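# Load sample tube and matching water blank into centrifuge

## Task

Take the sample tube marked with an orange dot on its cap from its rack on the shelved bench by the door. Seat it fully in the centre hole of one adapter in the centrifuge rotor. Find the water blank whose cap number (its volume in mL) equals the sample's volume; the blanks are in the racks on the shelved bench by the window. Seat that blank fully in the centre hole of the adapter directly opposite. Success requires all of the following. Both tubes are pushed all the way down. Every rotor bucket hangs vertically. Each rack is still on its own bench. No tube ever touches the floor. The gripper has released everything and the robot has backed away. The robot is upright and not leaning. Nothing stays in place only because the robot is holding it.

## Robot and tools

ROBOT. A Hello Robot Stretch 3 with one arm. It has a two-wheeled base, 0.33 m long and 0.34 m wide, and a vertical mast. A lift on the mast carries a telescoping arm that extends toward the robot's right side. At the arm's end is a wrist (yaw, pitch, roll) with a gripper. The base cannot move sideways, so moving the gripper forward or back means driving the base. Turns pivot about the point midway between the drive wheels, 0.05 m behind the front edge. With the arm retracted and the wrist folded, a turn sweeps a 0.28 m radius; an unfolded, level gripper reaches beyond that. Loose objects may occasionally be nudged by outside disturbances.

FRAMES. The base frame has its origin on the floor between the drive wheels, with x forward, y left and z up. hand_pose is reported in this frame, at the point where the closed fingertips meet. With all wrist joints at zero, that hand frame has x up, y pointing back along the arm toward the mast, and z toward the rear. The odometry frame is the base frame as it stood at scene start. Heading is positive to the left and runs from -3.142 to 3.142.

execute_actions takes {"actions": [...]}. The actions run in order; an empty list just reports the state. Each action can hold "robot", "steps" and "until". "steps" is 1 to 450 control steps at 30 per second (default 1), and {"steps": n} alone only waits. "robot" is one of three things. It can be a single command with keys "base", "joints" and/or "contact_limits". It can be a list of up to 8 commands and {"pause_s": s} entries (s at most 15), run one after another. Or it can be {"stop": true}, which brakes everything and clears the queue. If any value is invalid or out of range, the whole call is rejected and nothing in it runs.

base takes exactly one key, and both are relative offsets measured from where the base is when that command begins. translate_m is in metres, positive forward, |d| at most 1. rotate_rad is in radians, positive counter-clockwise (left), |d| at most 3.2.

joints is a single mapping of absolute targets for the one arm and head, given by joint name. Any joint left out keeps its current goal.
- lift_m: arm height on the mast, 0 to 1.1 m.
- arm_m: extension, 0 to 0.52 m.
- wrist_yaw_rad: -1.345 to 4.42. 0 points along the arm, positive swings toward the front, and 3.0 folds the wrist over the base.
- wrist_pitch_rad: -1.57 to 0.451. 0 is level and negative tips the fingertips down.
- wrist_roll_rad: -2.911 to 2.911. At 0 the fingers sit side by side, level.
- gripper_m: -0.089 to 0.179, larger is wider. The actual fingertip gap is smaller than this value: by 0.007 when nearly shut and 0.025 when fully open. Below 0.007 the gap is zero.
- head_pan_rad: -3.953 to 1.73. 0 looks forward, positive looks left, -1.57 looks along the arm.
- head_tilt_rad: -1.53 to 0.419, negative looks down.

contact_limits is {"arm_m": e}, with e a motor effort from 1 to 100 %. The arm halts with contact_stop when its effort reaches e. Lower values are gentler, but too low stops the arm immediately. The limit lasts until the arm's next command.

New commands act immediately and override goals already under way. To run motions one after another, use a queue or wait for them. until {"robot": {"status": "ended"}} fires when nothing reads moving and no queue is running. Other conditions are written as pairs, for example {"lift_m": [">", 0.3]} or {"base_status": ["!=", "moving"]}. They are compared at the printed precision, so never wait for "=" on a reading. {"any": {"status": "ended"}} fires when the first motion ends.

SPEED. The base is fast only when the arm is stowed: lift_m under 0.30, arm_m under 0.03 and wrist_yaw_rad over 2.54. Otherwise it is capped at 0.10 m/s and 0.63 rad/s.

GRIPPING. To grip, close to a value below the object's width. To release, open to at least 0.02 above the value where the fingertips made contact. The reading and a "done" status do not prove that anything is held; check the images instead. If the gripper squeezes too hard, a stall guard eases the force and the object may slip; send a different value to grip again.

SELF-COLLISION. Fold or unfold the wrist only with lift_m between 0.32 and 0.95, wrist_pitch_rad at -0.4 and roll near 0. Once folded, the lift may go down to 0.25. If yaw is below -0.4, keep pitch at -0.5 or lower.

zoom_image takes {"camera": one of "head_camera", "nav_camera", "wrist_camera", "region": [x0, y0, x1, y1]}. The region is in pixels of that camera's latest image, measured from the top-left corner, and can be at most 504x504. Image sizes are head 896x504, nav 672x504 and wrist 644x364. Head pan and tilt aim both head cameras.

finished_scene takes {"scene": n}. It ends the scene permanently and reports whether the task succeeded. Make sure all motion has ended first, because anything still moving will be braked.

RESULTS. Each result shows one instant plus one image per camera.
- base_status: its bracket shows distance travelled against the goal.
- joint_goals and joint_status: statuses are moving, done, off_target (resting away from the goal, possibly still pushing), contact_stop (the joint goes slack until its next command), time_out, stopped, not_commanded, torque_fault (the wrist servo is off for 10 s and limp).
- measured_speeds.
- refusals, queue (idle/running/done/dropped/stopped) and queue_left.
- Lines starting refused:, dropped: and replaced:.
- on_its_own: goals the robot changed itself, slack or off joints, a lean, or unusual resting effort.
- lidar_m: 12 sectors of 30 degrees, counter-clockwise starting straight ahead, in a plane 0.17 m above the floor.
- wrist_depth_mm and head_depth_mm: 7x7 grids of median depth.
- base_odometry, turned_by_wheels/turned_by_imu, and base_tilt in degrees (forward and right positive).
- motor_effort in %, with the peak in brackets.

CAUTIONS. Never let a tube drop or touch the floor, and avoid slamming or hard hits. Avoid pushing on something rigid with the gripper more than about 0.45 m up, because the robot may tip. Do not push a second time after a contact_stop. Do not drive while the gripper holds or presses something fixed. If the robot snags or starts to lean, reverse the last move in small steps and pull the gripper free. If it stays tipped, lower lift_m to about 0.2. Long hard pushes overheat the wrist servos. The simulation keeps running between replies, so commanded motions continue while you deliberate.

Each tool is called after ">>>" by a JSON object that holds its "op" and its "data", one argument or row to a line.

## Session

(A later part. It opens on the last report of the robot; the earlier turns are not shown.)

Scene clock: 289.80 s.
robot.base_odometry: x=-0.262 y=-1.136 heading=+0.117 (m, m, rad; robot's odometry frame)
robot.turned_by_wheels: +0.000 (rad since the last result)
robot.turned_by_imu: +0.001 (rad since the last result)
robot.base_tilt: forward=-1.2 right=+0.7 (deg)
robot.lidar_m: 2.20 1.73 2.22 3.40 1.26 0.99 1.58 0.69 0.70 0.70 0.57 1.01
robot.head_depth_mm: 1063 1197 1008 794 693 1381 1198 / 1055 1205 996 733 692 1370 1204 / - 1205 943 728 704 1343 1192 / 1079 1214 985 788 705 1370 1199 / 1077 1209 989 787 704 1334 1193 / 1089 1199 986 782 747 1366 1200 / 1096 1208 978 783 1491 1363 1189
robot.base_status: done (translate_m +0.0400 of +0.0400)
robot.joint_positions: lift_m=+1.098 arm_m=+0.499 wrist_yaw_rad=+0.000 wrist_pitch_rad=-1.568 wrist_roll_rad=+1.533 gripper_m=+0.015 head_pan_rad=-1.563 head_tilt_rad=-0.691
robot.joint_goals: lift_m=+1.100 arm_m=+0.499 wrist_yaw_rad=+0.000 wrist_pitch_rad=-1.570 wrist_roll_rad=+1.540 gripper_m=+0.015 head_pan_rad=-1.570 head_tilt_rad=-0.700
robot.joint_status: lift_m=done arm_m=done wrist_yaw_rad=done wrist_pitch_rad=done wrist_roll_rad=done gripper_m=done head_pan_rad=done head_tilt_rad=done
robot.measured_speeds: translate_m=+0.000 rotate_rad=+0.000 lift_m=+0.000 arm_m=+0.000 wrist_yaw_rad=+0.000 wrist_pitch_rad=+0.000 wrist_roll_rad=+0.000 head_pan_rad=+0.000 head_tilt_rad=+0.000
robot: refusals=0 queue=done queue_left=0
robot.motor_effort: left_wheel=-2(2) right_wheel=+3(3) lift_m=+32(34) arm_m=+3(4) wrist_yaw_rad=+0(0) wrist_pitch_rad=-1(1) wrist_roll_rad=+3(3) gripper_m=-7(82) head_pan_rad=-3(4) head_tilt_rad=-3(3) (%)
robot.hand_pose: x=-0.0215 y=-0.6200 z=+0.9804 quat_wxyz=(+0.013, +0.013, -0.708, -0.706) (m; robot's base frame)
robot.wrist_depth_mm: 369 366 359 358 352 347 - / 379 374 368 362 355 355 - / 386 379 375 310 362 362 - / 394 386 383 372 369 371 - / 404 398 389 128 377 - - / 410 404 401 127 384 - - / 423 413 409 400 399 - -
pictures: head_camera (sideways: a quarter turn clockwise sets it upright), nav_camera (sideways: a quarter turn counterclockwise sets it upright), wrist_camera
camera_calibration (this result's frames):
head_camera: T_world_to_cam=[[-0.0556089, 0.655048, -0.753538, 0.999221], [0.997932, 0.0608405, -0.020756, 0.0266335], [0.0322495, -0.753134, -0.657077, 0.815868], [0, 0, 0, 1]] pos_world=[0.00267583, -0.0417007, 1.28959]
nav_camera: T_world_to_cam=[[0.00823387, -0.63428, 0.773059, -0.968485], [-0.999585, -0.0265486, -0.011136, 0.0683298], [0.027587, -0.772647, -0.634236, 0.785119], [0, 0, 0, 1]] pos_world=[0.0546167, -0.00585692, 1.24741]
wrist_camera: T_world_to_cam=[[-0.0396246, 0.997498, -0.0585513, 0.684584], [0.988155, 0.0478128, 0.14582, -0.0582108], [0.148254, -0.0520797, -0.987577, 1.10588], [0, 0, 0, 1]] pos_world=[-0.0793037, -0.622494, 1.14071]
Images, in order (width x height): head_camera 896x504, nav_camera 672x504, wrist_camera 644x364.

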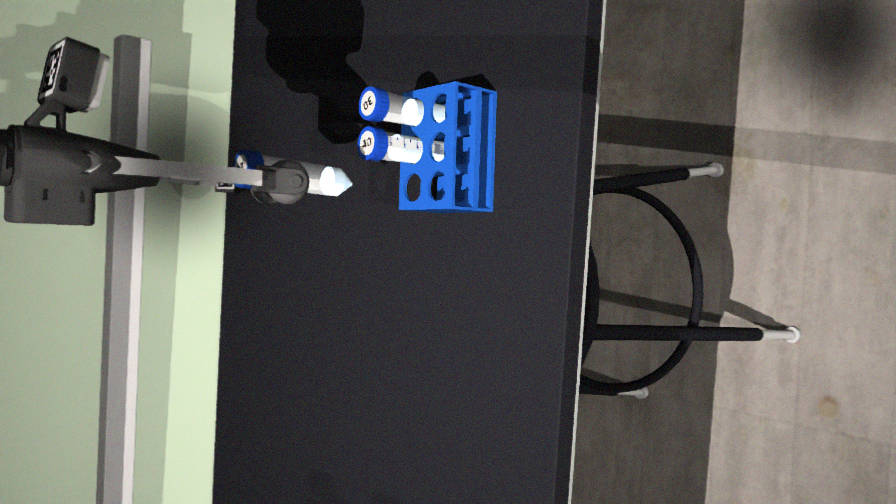

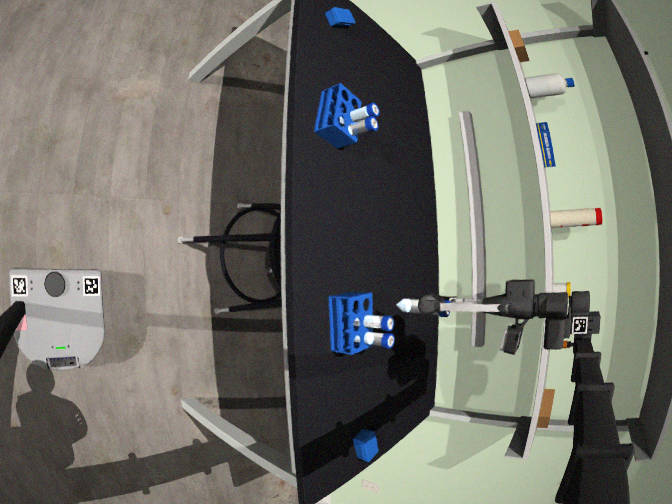

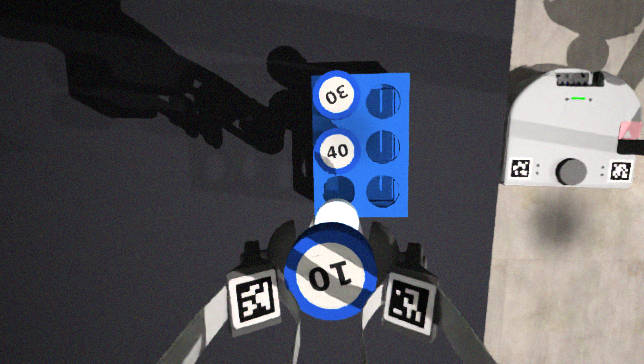

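>>> {"op": "execute_actions", "data": {
  "actions": [
    {"robot":[{"joints":{"arm_m":0,"wrist_roll_rad":0}},{"base":{"translate_m":-0.62}},{"base":{"rotate_rad":-1.513},"joints":{"head_pan_rad":-1.7,"head_tilt_rad":-0.85}},{"base":{"translate_m":-0.35}}],"steps":450,"until":{"robot":{"queue":["!=","running"]}}},
    {"steps":300,"until":{"robot":{"queue":["!=","running"]}}}
  ]
}}

Scene clock: 313.50 s.
robot.base_odometry: x=-0.938 y=-0.864 heading=-1.396 (m, m, rad; robot's odometry frame)
robot.turned_by_wheels: -1.513 (rad since the last result)
robot.turned_by_imu: -1.519 (rad since the last result)
robot.base_tilt: forward=-1.1 right=+0.8 (deg)
robot.lidar_m: 0.84 1.18 1.75 2.26 2.34 3.00 0.81 0.32 0.26 0.43 0.98 1.38
robot.head_depth_mm: - - - - - 675 994 / - - - - - - 981 / - - - - - - 1021 / - - - - - - 1131 / 846 980 1164 1378 1442 1299 1145 / 842 976 1157 1415 1445 1279 1147 / 839 972 1148 1415 1443 1277 1146
robot.base_status: done (translate_m -0.3500 of -0.3500)
robot.joint_positions: lift_m=+1.098 arm_m=+0.000 wrist_yaw_rad=+0.000 wrist_pitch_rad=-1.568 wrist_roll_rad=+0.005 gripper_m=+0.015 head_pan_rad=-1.693 head_tilt_rad=-0.839
robot.joint_goals: lift_m=+1.100 arm_m=+0.000 wrist_yaw_rad=+0.000 wrist_pitch_rad=-1.570 wrist_roll_rad=+0.000 gripper_m=+0.015 head_pan_rad=-1.700 head_tilt_rad=-0.850
robot.joint_status: lift_m=done arm_m=done wrist_yaw_rad=done wrist_pitch_rad=done wrist_roll_rad=done gripper_m=done head_pan_rad=done head_tilt_rad=done
robot.measured_speeds: translate_m=+0.000 rotate_rad=+0.000 lift_m=+0.000 arm_m=+0.000 wrist_yaw_rad=+0.000 wrist_pitch_rad=+0.000 wrist_roll_rad=+0.000 head_pan_rad=+0.000 head_tilt_rad=+0.000
robot: refusals=0 queue=done queue_left=0
robot.motor_effort: left_wheel=+3(6) right_wheel=-2(7) lift_m=+32(32) arm_m=-5(6) wrist_yaw_rad=-1(0) wrist_pitch_rad=-1(1) wrist_roll_rad=-2(2) gripper_m=-7(7) head_pan_rad=-3(16) head_tilt_rad=-3(11) (%)
robot.hand_pose: x=-0.0216 y=-0.1220 z=+0.9804 quat_wxyz=(+0.500, +0.498, -0.502, -0.501) (m; robot's base frame)
robot.wrist_depth_mm: - - - - 551 411 307 / - - - - 557 439 381 / - - - - - - - / - - - - - - - / - - - 128 - - - / - - - 127 - - - / - - - - - - -
pictures: head_camera (sideways: a quarter turn clockwise sets it upright), nav_camera (sideways: a quarter turn counterclockwise sets it upright), wrist_camera
camera_calibration (this result's frames):
head_camera: T_world_to_cam=[[0.0426175, 0.760071, -0.648442, 0.861662], [0.997687, -0.0667807, -0.0127061, 0.0161518], [-0.052961, -0.6464, -0.761158, 0.951754], [0, 0, 0, 1]] pos_world=[-0.0024305, -0.038632, 1.28338]
nav_camera: T_world_to_cam=[[-0.0872751, -0.73642, 0.670872, -0.834726], [-0.994345, 0.1053, -0.0137684, 0.0717225], [-0.0605032, -0.66828, -0.741446, 0.925098], [0, 0, 0, 1]] pos_world=[0.0544375, -0.00403654, 1.24689]
wrist_camera: T_world_to_cam=[[-0.998454, 0.00215851, -0.0555351, 0.0426782], [-0.00589698, 0.98949, 0.14448, 0.0127572], [0.0552633, 0.144584, -0.987948, 1.15418], [0, 0, 0, 1]] pos_world=[-0.0210961, -0.17959, 1.14079]
Images, in order (width x height): head_camera 896x504, nav_camera 672x504, wrist_camera 644x364.

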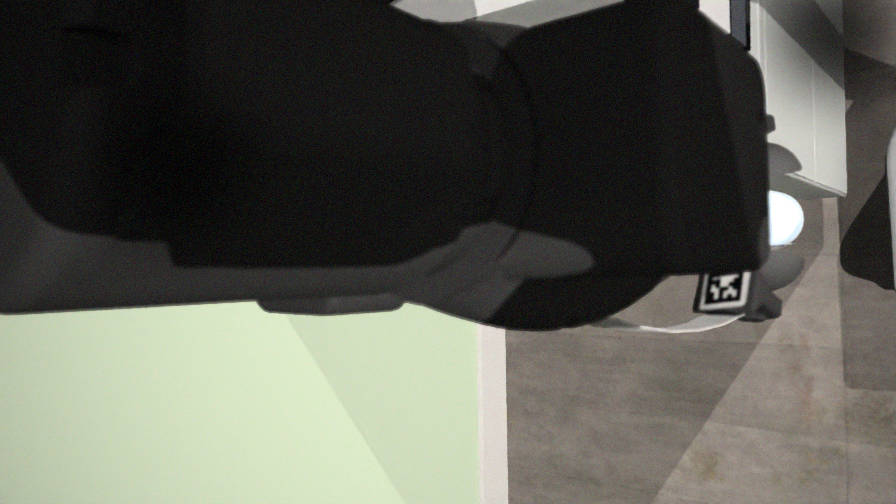

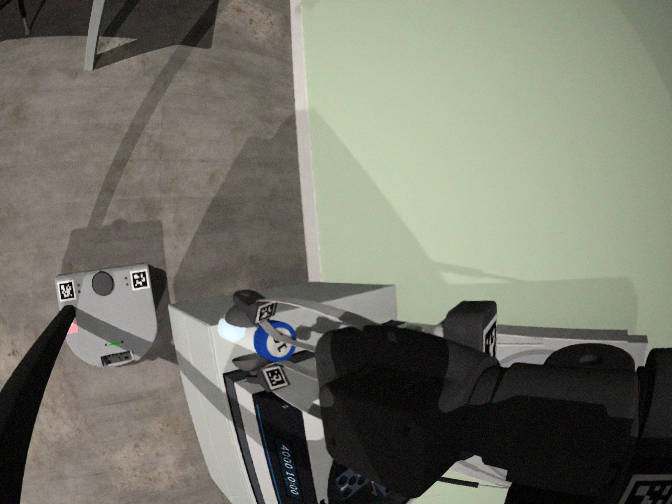

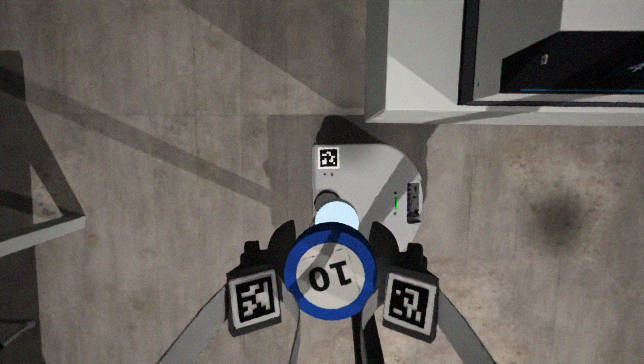

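>>> {"op": "execute_actions", "data": {
  "actions": [
    {"robot":[{"base":{"translate_m":-0.62}},{"joints":{"arm_m":0.41}},{"joints":{"lift_m":1.0}}],"steps":450,"until":{"robot":{"queue":["!=","running"]}}}
  ]
}}

Scene clock: 329.83 s.
robot.base_odometry: x=-1.046 y=-0.253 heading=-1.396 (m, m, rad; robot's odometry frame)
robot.turned_by_wheels: +0.000 (rad since the last result)
robot.turned_by_imu: +0.003 (rad since the last result)
robot.base_tilt: forward=-1.2 right=+0.7 (deg)
robot.lidar_m: 1.47 2.07 2.94 2.25 2.36 1.79 1.80 0.29 0.22 0.21 0.22 0.31
robot.head_depth_mm: 870 971 1148 1429 1460 756 1112 / 835 967 1117 951 558 640 873 / 715 813 739 617 537 555 859 / - 835 742 696 536 552 851 / 711 824 816 696 535 551 843 / 711 812 799 684 530 548 834 / 709 803 802 686 603 547 827
robot.base_status: done (translate_m -0.6200 of -0.6200)
robot.joint_positions: lift_m=+1.001 arm_m=+0.410 wrist_yaw_rad=+0.000 wrist_pitch_rad=-1.568 wrist_roll_rad=+0.005 gripper_m=+0.015 head_pan_rad=-1.693 head_tilt_rad=-0.839
robot.joint_goals: lift_m=+1.000 arm_m=+0.410 wrist_yaw_rad=+0.000 wrist_pitch_rad=-1.570 wrist_roll_rad=+0.000 gripper_m=+0.015 head_pan_rad=-1.700 head_tilt_rad=-0.850
robot.joint_status: lift_m=done arm_m=done wrist_yaw_rad=done wrist_pitch_rad=done wrist_roll_rad=done gripper_m=done head_pan_rad=done head_tilt_rad=done
robot.measured_speeds: translate_m=+0.000 rotate_rad=+0.000 lift_m=+0.000 arm_m=+0.000 wrist_yaw_rad=+0.000 wrist_pitch_rad=+0.000 wrist_roll_rad=+0.000 head_pan_rad=+0.000 head_tilt_rad=+0.000
robot: refusals=0 queue=done queue_left=0
robot.motor_effort: left_wheel=+2(3) right_wheel=-2(7) lift_m=+11(31) arm_m=+4(4) wrist_yaw_rad=+1(0) wrist_pitch_rad=-1(1) wrist_roll_rad=-2(2) gripper_m=-6(7) head_pan_rad=-4(3) head_tilt_rad=-4(4) (%)
robot.hand_pose: x=-0.0216 y=-0.5313 z=+0.8830 quat_wxyz=(+0.500, +0.498, -0.502, -0.501) (m; robot's base frame)
robot.wrist_depth_mm: 288 263 316 298 220 219 970 / 296 270 287 393 225 224 960 / 302 298 296 291 272 227 977 / 306 301 300 273 299 232 - / 291 290 304 128 278 238 - / 303 315 312 127 237 241 - / 329 320 303 315 267 - -
pictures: head_camera (sideways: a quarter turn clockwise sets it upright), nav_camera (sideways: a quarter turn counterclockwise sets it upright), wrist_camera
camera_calibration (this result's frames):
head_camera: T_world_to_cam=[[0.0427119, 0.760267, -0.648205, 0.861354], [0.997681, -0.0668684, -0.0126889, 0.0161294], [-0.0529914, -0.64616, -0.76136, 0.952016], [0, 0, 0, 1]] pos_world=[-0.00243334, -0.0386255, 1.28337]
nav_camera: T_world_to_cam=[[-0.0873681, -0.736619, 0.670641, -0.834425], [-0.994335, 0.105395, -0.0137736, 0.0717292], [-0.0605364, -0.668045, -0.741654, 0.92537], [0, 0, 0, 1]] pos_world=[0.0544393, -0.004024, 1.24689]
wrist_camera: T_world_to_cam=[[-0.998454, 0.00250203, -0.0555351, 0.0383396], [-0.00555655, 0.989492, 0.14448, 0.431833], [0.0553131, 0.144565, -0.987948, 1.11705], [0, 0, 0, 1]] pos_world=[-0.0211079, -0.588878, 1.04333]
Images, in order (width x height): head_camera 896x504, nav_camera 672x504, wrist_camera 644x364.

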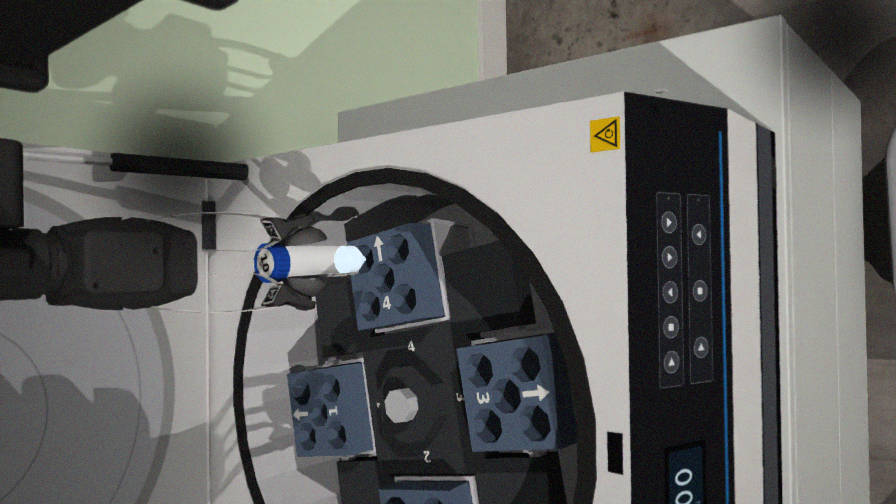

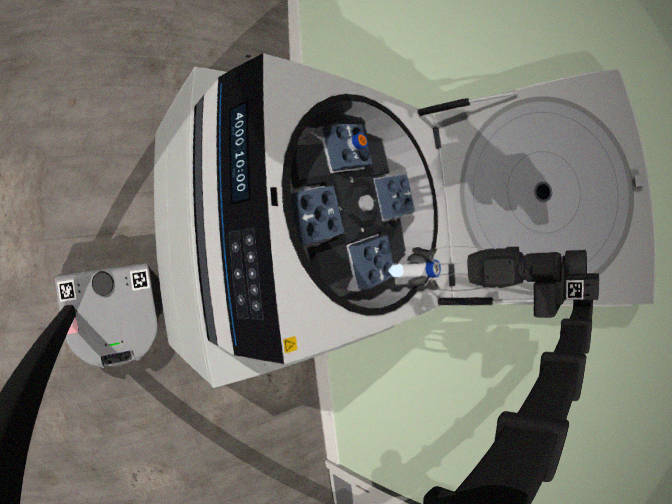

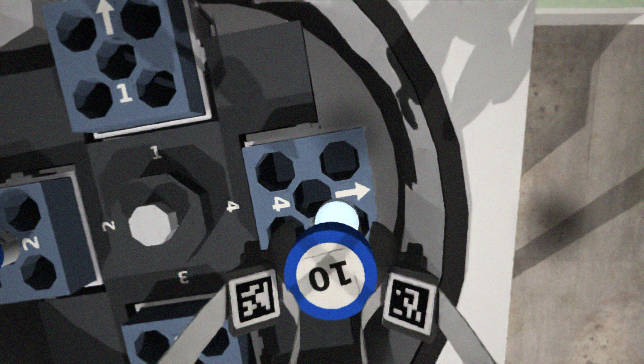

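>>> {"op": "execute_actions", "data": {
  "actions": [
    {"robot":{"base":{"translate_m":0.023},"joints":{"arm_m":0.414}},"steps":450,"until":{"robot":{"status":"ended"}}}
  ]
}}

>>> {"op": "zoom_image", "data": {
  "camera": "wrist_camera",
  "region": [240,110,440,260]
}}

Scene clock: 336.00 s.
robot.base_odometry: x=-1.042 y=-0.276 heading=-1.396 (m, m, rad; robot's odometry frame)
robot.turned_by_wheels: +0.000 (rad since the last result)
robot.turned_by_imu: +0.001 (rad since the last result)
robot.base_tilt: forward=-1.2 right=+0.7 (deg)
robot.lidar_m: 1.44 1.74 2.93 2.26 2.37 1.82 1.82 0.29 0.22 0.21 0.22 0.31
robot.head_depth_mm: 872 973 1160 1433 1373 728 1100 / 826 966 1071 633 537 558 873 / 726 810 762 656 536 554 861 / - 832 744 690 534 554 857 / 711 824 800 696 530 550 847 / 712 814 798 687 530 551 837 / 712 806 810 680 530 547 832
robot.base_status: done (translate_m +0.0230 of +0.0230)
robot.joint_positions: lift_m=+1.001 arm_m=+0.414 wrist_yaw_rad=+0.000 wrist_pitch_rad=-1.568 wrist_roll_rad=+0.005 gripper_m=+0.015 head_pan_rad=-1.693 head_tilt_rad=-0.839
robot.joint_goals: lift_m=+1.000 arm_m=+0.414 wrist_yaw_rad=+0.000 wrist_pitch_rad=-1.570 wrist_roll_rad=+0.000 gripper_m=+0.015 head_pan_rad=-1.700 head_tilt_rad=-0.850
robot.joint_status: lift_m=done arm_m=done wrist_yaw_rad=done wrist_pitch_rad=done wrist_roll_rad=done gripper_m=done head_pan_rad=done head_tilt_rad=done
robot.measured_speeds: translate_m=+0.000 rotate_rad=+0.000 lift_m=+0.000 arm_m=+0.000 wrist_yaw_rad=+0.000 wrist_pitch_rad=+0.000 wrist_roll_rad=+0.000 head_pan_rad=+0.000 head_tilt_rad=+0.000
robot: refusals=0 queue=done queue_left=0
robot.motor_effort: left_wheel=+2(5) right_wheel=-2(4) lift_m=+12(12) arm_m=+4(3) wrist_yaw_rad=+0(0) wrist_pitch_rad=-1(1) wrist_roll_rad=-2(2) gripper_m=-7(7) head_pan_rad=-3(4) head_tilt_rad=-3(3) (%)
robot.hand_pose: x=-0.0216 y=-0.5353 z=+0.8830 quat_wxyz=(+0.500, +0.498, -0.502, -0.501) (m; robot's base frame)
robot.wrist_depth_mm: 309 265 291 324 221 218 864 / 298 269 289 290 277 222 951 / 300 298 296 295 313 225 971 / 306 304 299 274 310 229 - / 286 303 288 128 322 234 - / 295 316 313 127 276 237 - / 348 323 295 316 311 243 -
pictures: head_camera (sideways: a quarter turn clockwise sets it upright), nav_camera (sideways: a quarter turn counterclockwise sets it upright), wrist_camera
camera_calibration (this result's frames):
head_camera: T_world_to_cam=[[0.0427121, 0.760267, -0.648205, 0.861354], [0.997681, -0.0668688, -0.0126889, 0.0161294], [-0.0529916, -0.64616, -0.76136, 0.952016], [0, 0, 0, 1]] pos_world=[-0.00243336, -0.0386255, 1.28337]
nav_camera: T_world_to_cam=[[-0.0873684, -0.736619, 0.670641, -0.834425], [-0.994335, 0.105395, -0.0137736, 0.0717292], [-0.0605366, -0.668045, -0.741654, 0.92537], [0, 0, 0, 1]] pos_world=[0.0544393, -0.00402401, 1.24689]
wrist_camera: T_world_to_cam=[[-0.998454, 0.0025017, -0.0555351, 0.0383494], [-0.00555687, 0.989492, 0.144479, 0.435784], [0.055313, 0.144565, -0.987948, 1.11763], [0, 0, 0, 1]] pos_world=[-0.0211079, -0.592871, 1.04333]
Images, in order (width x height): head_camera 896x504, nav_camera 672x504, wrist_camera 644x364.

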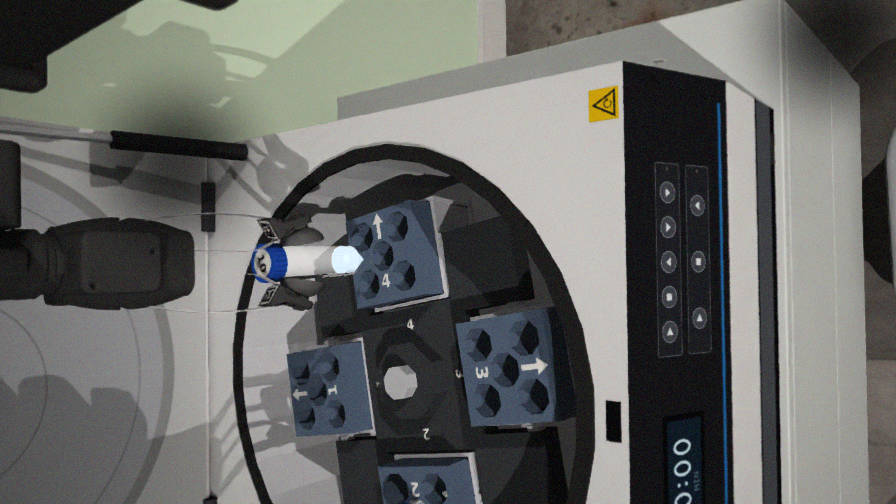

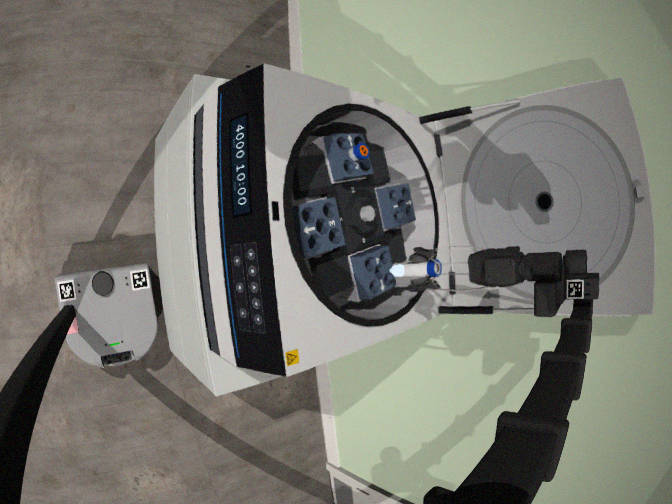

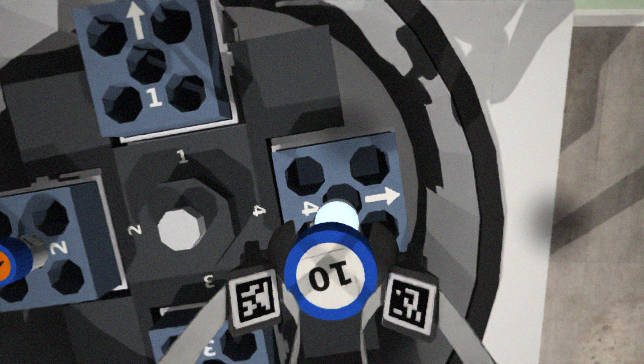

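Region (240, 110, 440, 260) of wrist_camera's 644x364 image, scaled by 2.520; it fills the top 378 rows of this view, and the rest is white.

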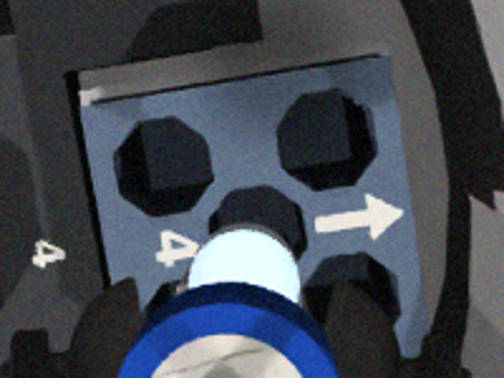

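>>> {"op": "execute_actions", "data": {
  "actions": [
    {"robot":[{"base":{"translate_m":-0.003}},{"joints":{"lift_m":0.95}}],"steps":450,"until":{"robot":{"queue":["!=","running"]}}}
  ]
}}

>>> {"op": "zoom_image", "data": {
  "camera": "head_camera",
  "region": [250,180,480,340]
}}

Scene clock: 340.97 s.
robot.base_odometry: x=-1.043 y=-0.273 heading=-1.396 (m, m, rad; robot's odometry frame)
robot.turned_by_wheels: +0.000 (rad since the last result)
robot.turned_by_imu: +0.001 (rad since the last result)
robot.base_tilt: forward=-1.2 right=+0.7 (deg)
robot.lidar_m: 1.45 1.75 2.93 2.26 2.36 1.81 1.81 0.29 0.22 0.21 0.22 0.31
robot.head_depth_mm: - - 1154 1418 1406 731 1100 / - 989 1092 645 537 559 875 / - 811 760 657 537 553 860 / - - 779 695 537 554 854 / 713 812 828 695 531 549 847 / 711 816 795 685 530 550 834 / 710 807 808 680 531 547 826
robot.base_status: done (translate_m -0.0030 of -0.0030)
robot.joint_positions: lift_m=+0.951 arm_m=+0.414 wrist_yaw_rad=+0.000 wrist_pitch_rad=-1.568 wrist_roll_rad=+0.005 gripper_m=+0.015 head_pan_rad=-1.693 head_tilt_rad=-0.839
robot.joint_goals: lift_m=+0.950 arm_m=+0.414 wrist_yaw_rad=+0.000 wrist_pitch_rad=-1.570 wrist_roll_rad=+0.000 gripper_m=+0.015 head_pan_rad=-1.700 head_tilt_rad=-0.850
robot.joint_status: lift_m=done arm_m=done wrist_yaw_rad=done wrist_pitch_rad=done wrist_roll_rad=done gripper_m=done head_pan_rad=done head_tilt_rad=done
robot.measured_speeds: translate_m=+0.000 rotate_rad=+0.000 lift_m=+0.000 arm_m=+0.000 wrist_yaw_rad=+0.000 wrist_pitch_rad=+0.000 wrist_roll_rad=+0.000 head_pan_rad=+0.000 head_tilt_rad=+0.000
robot: refusals=0 queue=done queue_left=0
robot.motor_effort: left_wheel=+2(3) right_wheel=-2(8) lift_m=+12(12) arm_m=+3(4) wrist_yaw_rad=+0(0) wrist_pitch_rad=-1(1) wrist_roll_rad=-2(2) gripper_m=-7(7) head_pan_rad=-4(3) head_tilt_rad=-4(3) (%)
robot.hand_pose: x=-0.0216 y=-0.5353 z=+0.8329 quat_wxyz=(+0.500, +0.498, -0.502, -0.501) (m; robot's base frame)
robot.wrist_depth_mm: 220 215 240 237 207 171 171 / 221 220 241 240 267 174 174 / 251 250 247 243 279 178 177 / 256 253 250 228 279 182 180 / 260 235 253 128 277 192 184 / 257 243 259 127 271 191 188 / 271 269 259 264 290 190 -
pictures: head_camera (sideways: a quarter turn clockwise sets it upright), nav_camera (sideways: a quarter turn counterclockwise sets it upright), wrist_camera
camera_calibration (this result's frames):
head_camera: T_world_to_cam=[[0.042712, 0.760267, -0.648205, 0.861354], [0.997681, -0.0668685, -0.0126889, 0.0161294], [-0.0529915, -0.64616, -0.76136, 0.952016], [0, 0, 0, 1]] pos_world=[-0.00243335, -0.0386255, 1.28337]
nav_camera: T_world_to_cam=[[-0.0873682, -0.736619, 0.670641, -0.834425], [-0.994335, 0.105395, -0.0137736, 0.0717292], [-0.0605365, -0.668045, -0.741654, 0.92537], [0, 0, 0, 1]] pos_world=[0.0544393, -0.004024, 1.24689]
wrist_camera: T_world_to_cam=[[-0.998454, 0.00250286, -0.0555351, 0.0355729], [-0.00555572, 0.989492, 0.144479, 0.443016], [0.0553132, 0.144565, -0.987948, 1.06823], [0, 0, 0, 1]] pos_world=[-0.0211079, -0.592878, 0.993323]
Images, in order (width x height): head_camera 896x504, nav_camera 672x504, wrist_camera 644x364.

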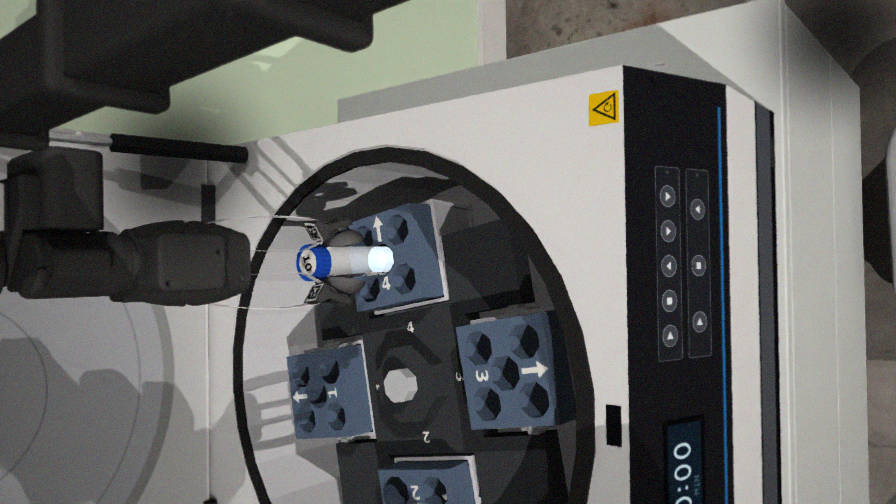

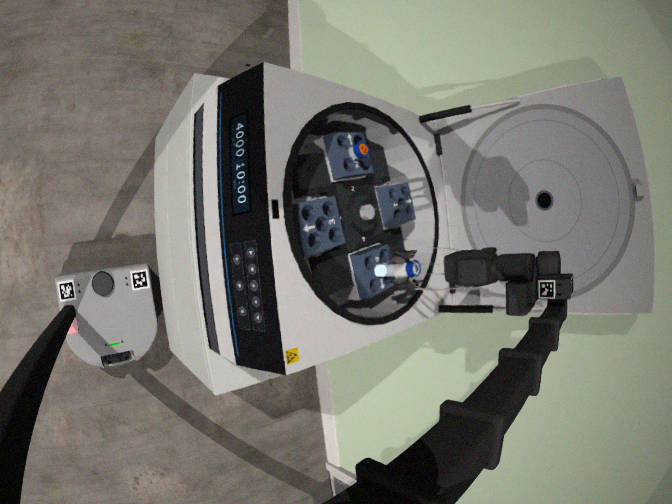

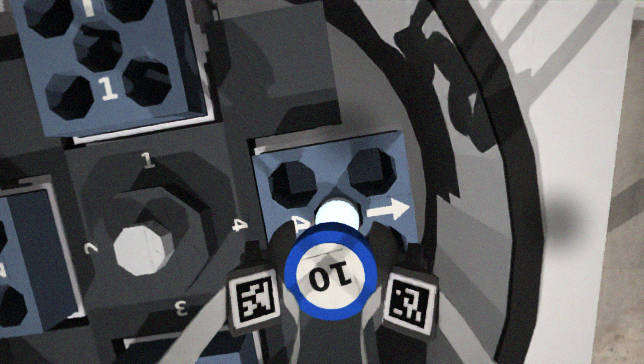

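Region (250, 180, 480, 340) of head_camera's 896x504 image, scaled by 2.191, with more detail than that image has; it fills the top 351 rows of this view, and the rest is white.

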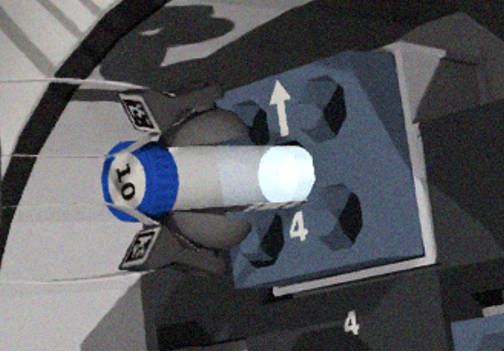

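>>> {"op": "execute_actions", "data": {
  "actions": [
    {"robot":[{"joints":{"lift_m":0.91}},{"joints":{"gripper_m":0.07}},{"pause_s":1},{"joints":{"lift_m":1.04}}],"steps":450,"until":{"robot":{"queue":["!=","running"]}}}
  ]
}}

Scene clock: 349.77 s.
robot.base_odometry: x=-1.043 y=-0.273 heading=-1.396 (m, m, rad; robot's odometry frame)
robot.turned_by_wheels: +0.000 (rad since the last result)
robot.turned_by_imu: +0.001 (rad since the last result)
robot.base_tilt: forward=-1.2 right=+0.7 (deg)
robot.lidar_m: 1.45 1.75 2.94 2.25 2.36 1.81 1.81 0.29 0.22 0.21 0.22 0.31
robot.head_depth_mm: 837 973 1151 1417 1396 729 1097 / 823 969 1091 645 537 558 874 / 716 808 747 655 536 555 862 / - 810 802 695 535 551 855 / 713 815 823 698 530 551 849 / 711 815 796 687 530 549 837 / 709 806 807 682 529 546 826
robot.base_status: done (translate_m -0.0030 of -0.0030)
robot.joint_positions: lift_m=+1.039 arm_m=+0.414 wrist_yaw_rad=+0.000 wrist_pitch_rad=-1.568 wrist_roll_rad=+0.005 gripper_m=+0.070 head_pan_rad=-1.693 head_tilt_rad=-0.839
robot.joint_goals: lift_m=+1.040 arm_m=+0.414 wrist_yaw_rad=+0.000 wrist_pitch_rad=-1.570 wrist_roll_rad=+0.000 gripper_m=+0.070 head_pan_rad=-1.700 head_tilt_rad=-0.850
robot.joint_status: lift_m=done arm_m=done wrist_yaw_rad=done wrist_pitch_rad=done wrist_roll_rad=done gripper_m=done head_pan_rad=done head_tilt_rad=done
robot.measured_speeds: translate_m=+0.000 rotate_rad=+0.000 lift_m=+0.000 arm_m=+0.000 wrist_yaw_rad=+0.000 wrist_pitch_rad=+0.000 wrist_roll_rad=+0.000 head_pan_rad=+0.000 head_tilt_rad=+0.000
robot: refusals=0 queue=done queue_left=0
robot.motor_effort: left_wheel=+2(2) right_wheel=-2(2) lift_m=+32(31) arm_m=+4(4) wrist_yaw_rad=+0(0) wrist_pitch_rad=-1(1) wrist_roll_rad=-2(2) gripper_m=+0(80) head_pan_rad=-3(3) head_tilt_rad=-3(3) (%)
robot.hand_pose: x=-0.0216 y=-0.5353 z=+0.9218 quat_wxyz=(+0.500, +0.498, -0.502, -0.501) (m; robot's base frame)
robot.wrist_depth_mm: 319 315 383 343 256 254 951 / 349 316 326 325 266 260 - / 342 336 334 330 329 265 - / 344 341 338 311 333 269 - / 324 340 328 344 353 275 - / 361 358 - 350 449 - - / 367 364 338 379 315 - -
pictures: head_camera (sideways: a quarter turn clockwise sets it upright), nav_camera (sideways: a quarter turn counterclockwise sets it upright), wrist_camera
camera_calibration (this result's frames):
head_camera: T_world_to_cam=[[0.0427118, 0.760267, -0.648205, 0.861354], [0.997681, -0.0668683, -0.0126889, 0.0161294], [-0.0529913, -0.64616, -0.76136, 0.952016], [0, 0, 0, 1]] pos_world=[-0.00243334, -0.0386255, 1.28337]
nav_camera: T_world_to_cam=[[-0.0873681, -0.736619, 0.670641, -0.834425], [-0.994335, 0.105395, -0.0137736, 0.0717292], [-0.0605363, -0.668045, -0.741654, 0.92537], [0, 0, 0, 1]] pos_world=[0.0544393, -0.00402398, 1.24689]
wrist_camera: T_world_to_cam=[[-0.998454, 0.00250219, -0.0555351, 0.0405093], [-0.00555639, 0.989492, 0.14448, 0.430177], [0.0553131, 0.144565, -0.987948, 1.15605], [0, 0, 0, 1]] pos_world=[-0.0211079, -0.592883, 1.08222]
Images, in order (width x height): head_camera 896x504, nav_camera 672x504, wrist_camera 644x364.

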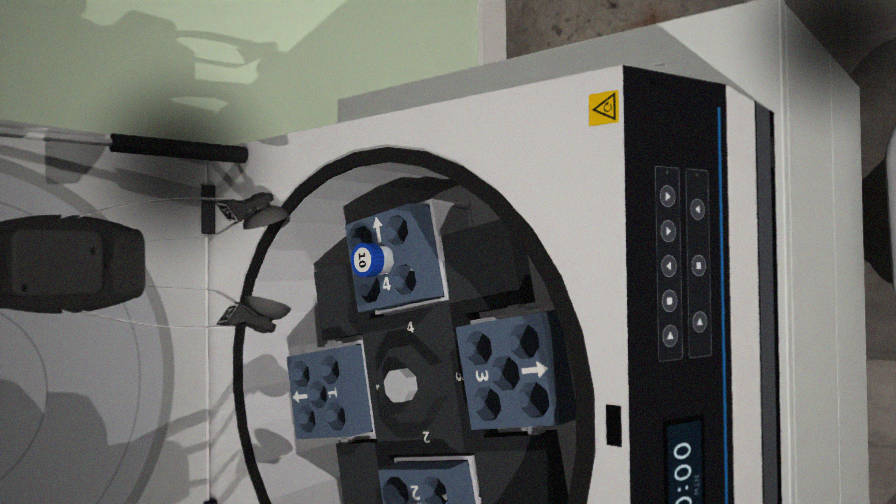

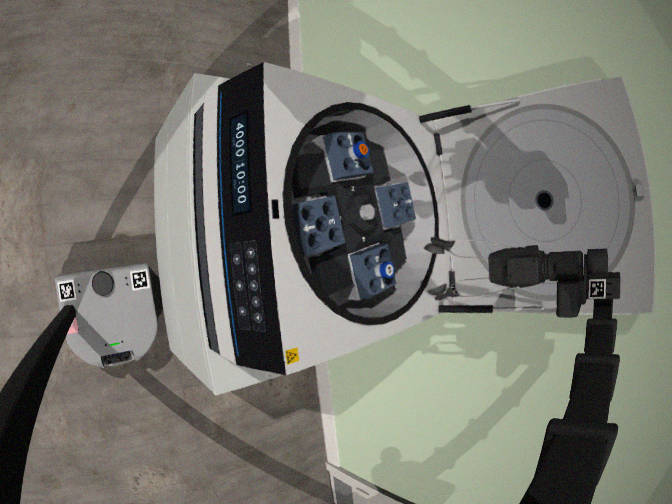

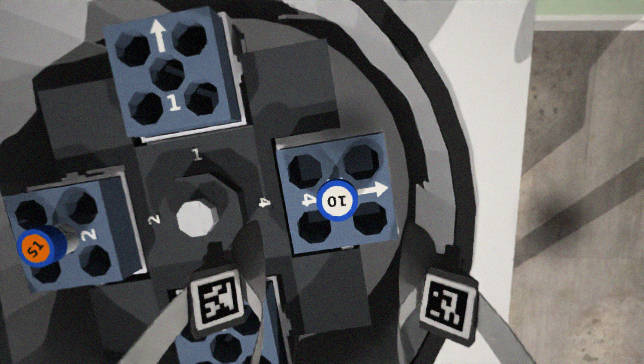

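Same protrusion as the sample; seated.

>>> {"op": "execute_actions", "data": {
  "actions": [
    {"robot":{"joints":{"lift_m":1.1,"arm_m":0}},"steps":450,"until":{"robot":{"status":"ended"}}}
  ]
}}

>>> {"op": "finished_scene", "data": {
  "scene": 2
}}

Scene clock: 356.23 s.
robot.base_odometry: x=-1.043 y=-0.273 heading=-1.396 (m, m, rad; robot's odometry frame)
robot.turned_by_wheels: +0.000 (rad since the last result)
robot.turned_by_imu: +0.001 (rad since the last result)
robot.base_tilt: forward=-1.3 right=+0.6 (deg)
robot.lidar_m: 1.45 1.75 2.94 2.26 2.36 1.82 1.81 0.29 0.22 0.21 0.22 0.31
robot.head_depth_mm: - - - 1466 - 709 1099 / - - - - - - 879 / - - - - - - 867 / - - - - - - 854 / 713 812 834 700 529 530 939 / 713 819 799 684 530 550 836 / 711 808 811 681 530 548 828
robot.base_status: done (translate_m -0.0030 of -0.0030)
robot.joint_positions: lift_m=+1.098 arm_m=+0.000 wrist_yaw_rad=+0.000 wrist_pitch_rad=-1.568 wrist_roll_rad=+0.005 gripper_m=+0.070 head_pan_rad=-1.693 head_tilt_rad=-0.839
robot.joint_goals: lift_m=+1.100 arm_m=+0.000 wrist_yaw_rad=+0.000 wrist_pitch_rad=-1.570 wrist_roll_rad=+0.000 gripper_m=+0.070 head_pan_rad=-1.700 head_tilt_rad=-0.850
robot.joint_status: lift_m=done arm_m=done wrist_yaw_rad=done wrist_pitch_rad=done wrist_roll_rad=done gripper_m=done head_pan_rad=done head_tilt_rad=done
robot.measured_speeds: translate_m=+0.000 rotate_rad=+0.000 lift_m=+0.000 arm_m=+0.000 wrist_yaw_rad=+0.000 wrist_pitch_rad=+0.000 wrist_roll_rad=+0.000 head_pan_rad=+0.000 head_tilt_rad=+0.000
robot: refusals=0 queue=done queue_left=0
robot.motor_effort: left_wheel=+2(2) right_wheel=-2(2) lift_m=+32(37) arm_m=-5(5) wrist_yaw_rad=+0(0) wrist_pitch_rad=-1(1) wrist_roll_rad=-2(2) gripper_m=+0(0) head_pan_rad=-3(3) head_tilt_rad=-3(4) (%)
robot.hand_pose: x=-0.0216 y=-0.1220 z=+0.9804 quat_wxyz=(+0.500, +0.498, -0.502, -0.501) (m; robot's base frame)
robot.wrist_depth_mm: 326 324 319 317 312 - - / 376 372 366 360 356 - - / - - - - - - - / - - - - - - - / - - - - - - - / - - - - - - - / - - - - - - -
pictures: head_camera (sideways: a quarter turn clockwise sets it upright), nav_camera (sideways: a quarter turn counterclockwise sets it upright), wrist_camera
camera_calibration (this result's frames):
head_camera: T_world_to_cam=[[0.0427128, 0.760267, -0.648205, 0.861353], [0.997681, -0.0668696, -0.0126889, 0.0161293], [-0.0529921, -0.64616, -0.76136, 0.952016], [0, 0, 0, 1]] pos_world=[-0.00243339, -0.0386254, 1.28337]
nav_camera: T_world_to_cam=[[-0.087369, -0.736619, 0.670641, -0.834424], [-0.994335, 0.105396, -0.0137736, 0.0717292], [-0.0605371, -0.668045, -0.741654, 0.92537], [0, 0, 0, 1]] pos_world=[0.0544393, -0.00402403, 1.24689]
wrist_camera: T_world_to_cam=[[-0.998455, 0.00209104, -0.0555349, 0.0426702], [-0.00596382, 0.98949, 0.14448, 0.0127609], [0.0552534, 0.144588, -0.987948, 1.15418], [0, 0, 0, 1]] pos_world=[-0.0210918, -0.179596, 1.14079]
Images, in order (width x height): head_camera 896x504, nav_camera 672x504, wrist_camera 644x364.

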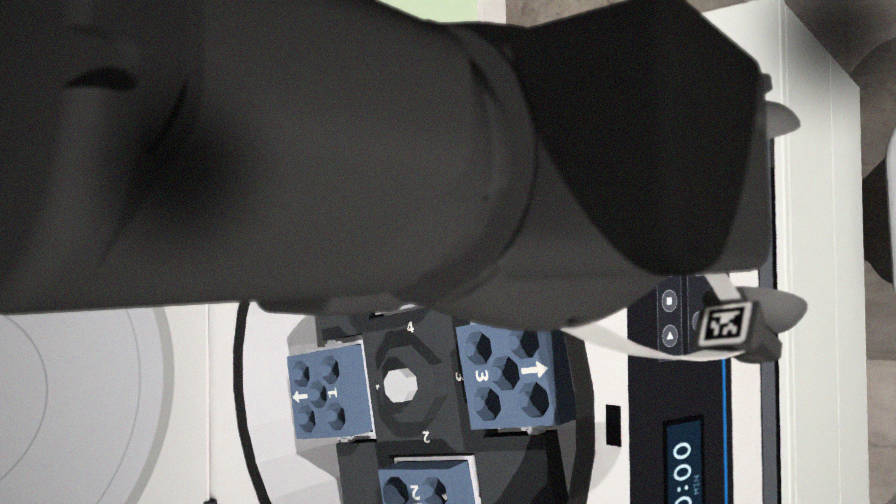

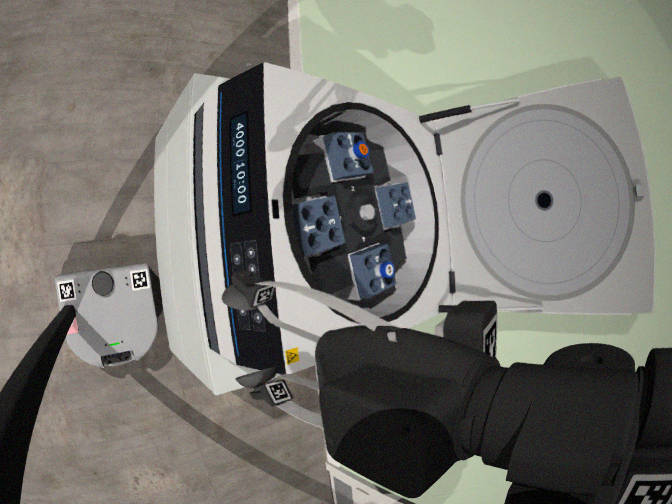

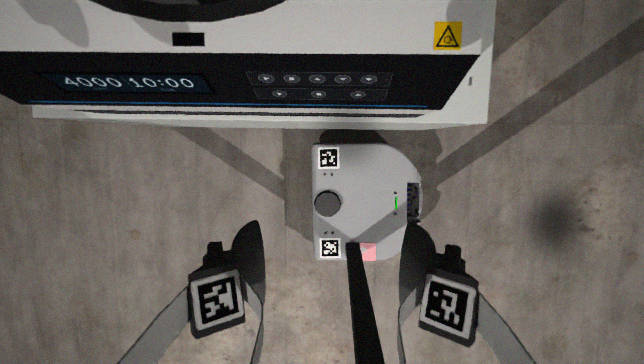

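The scene is finished: the task was done.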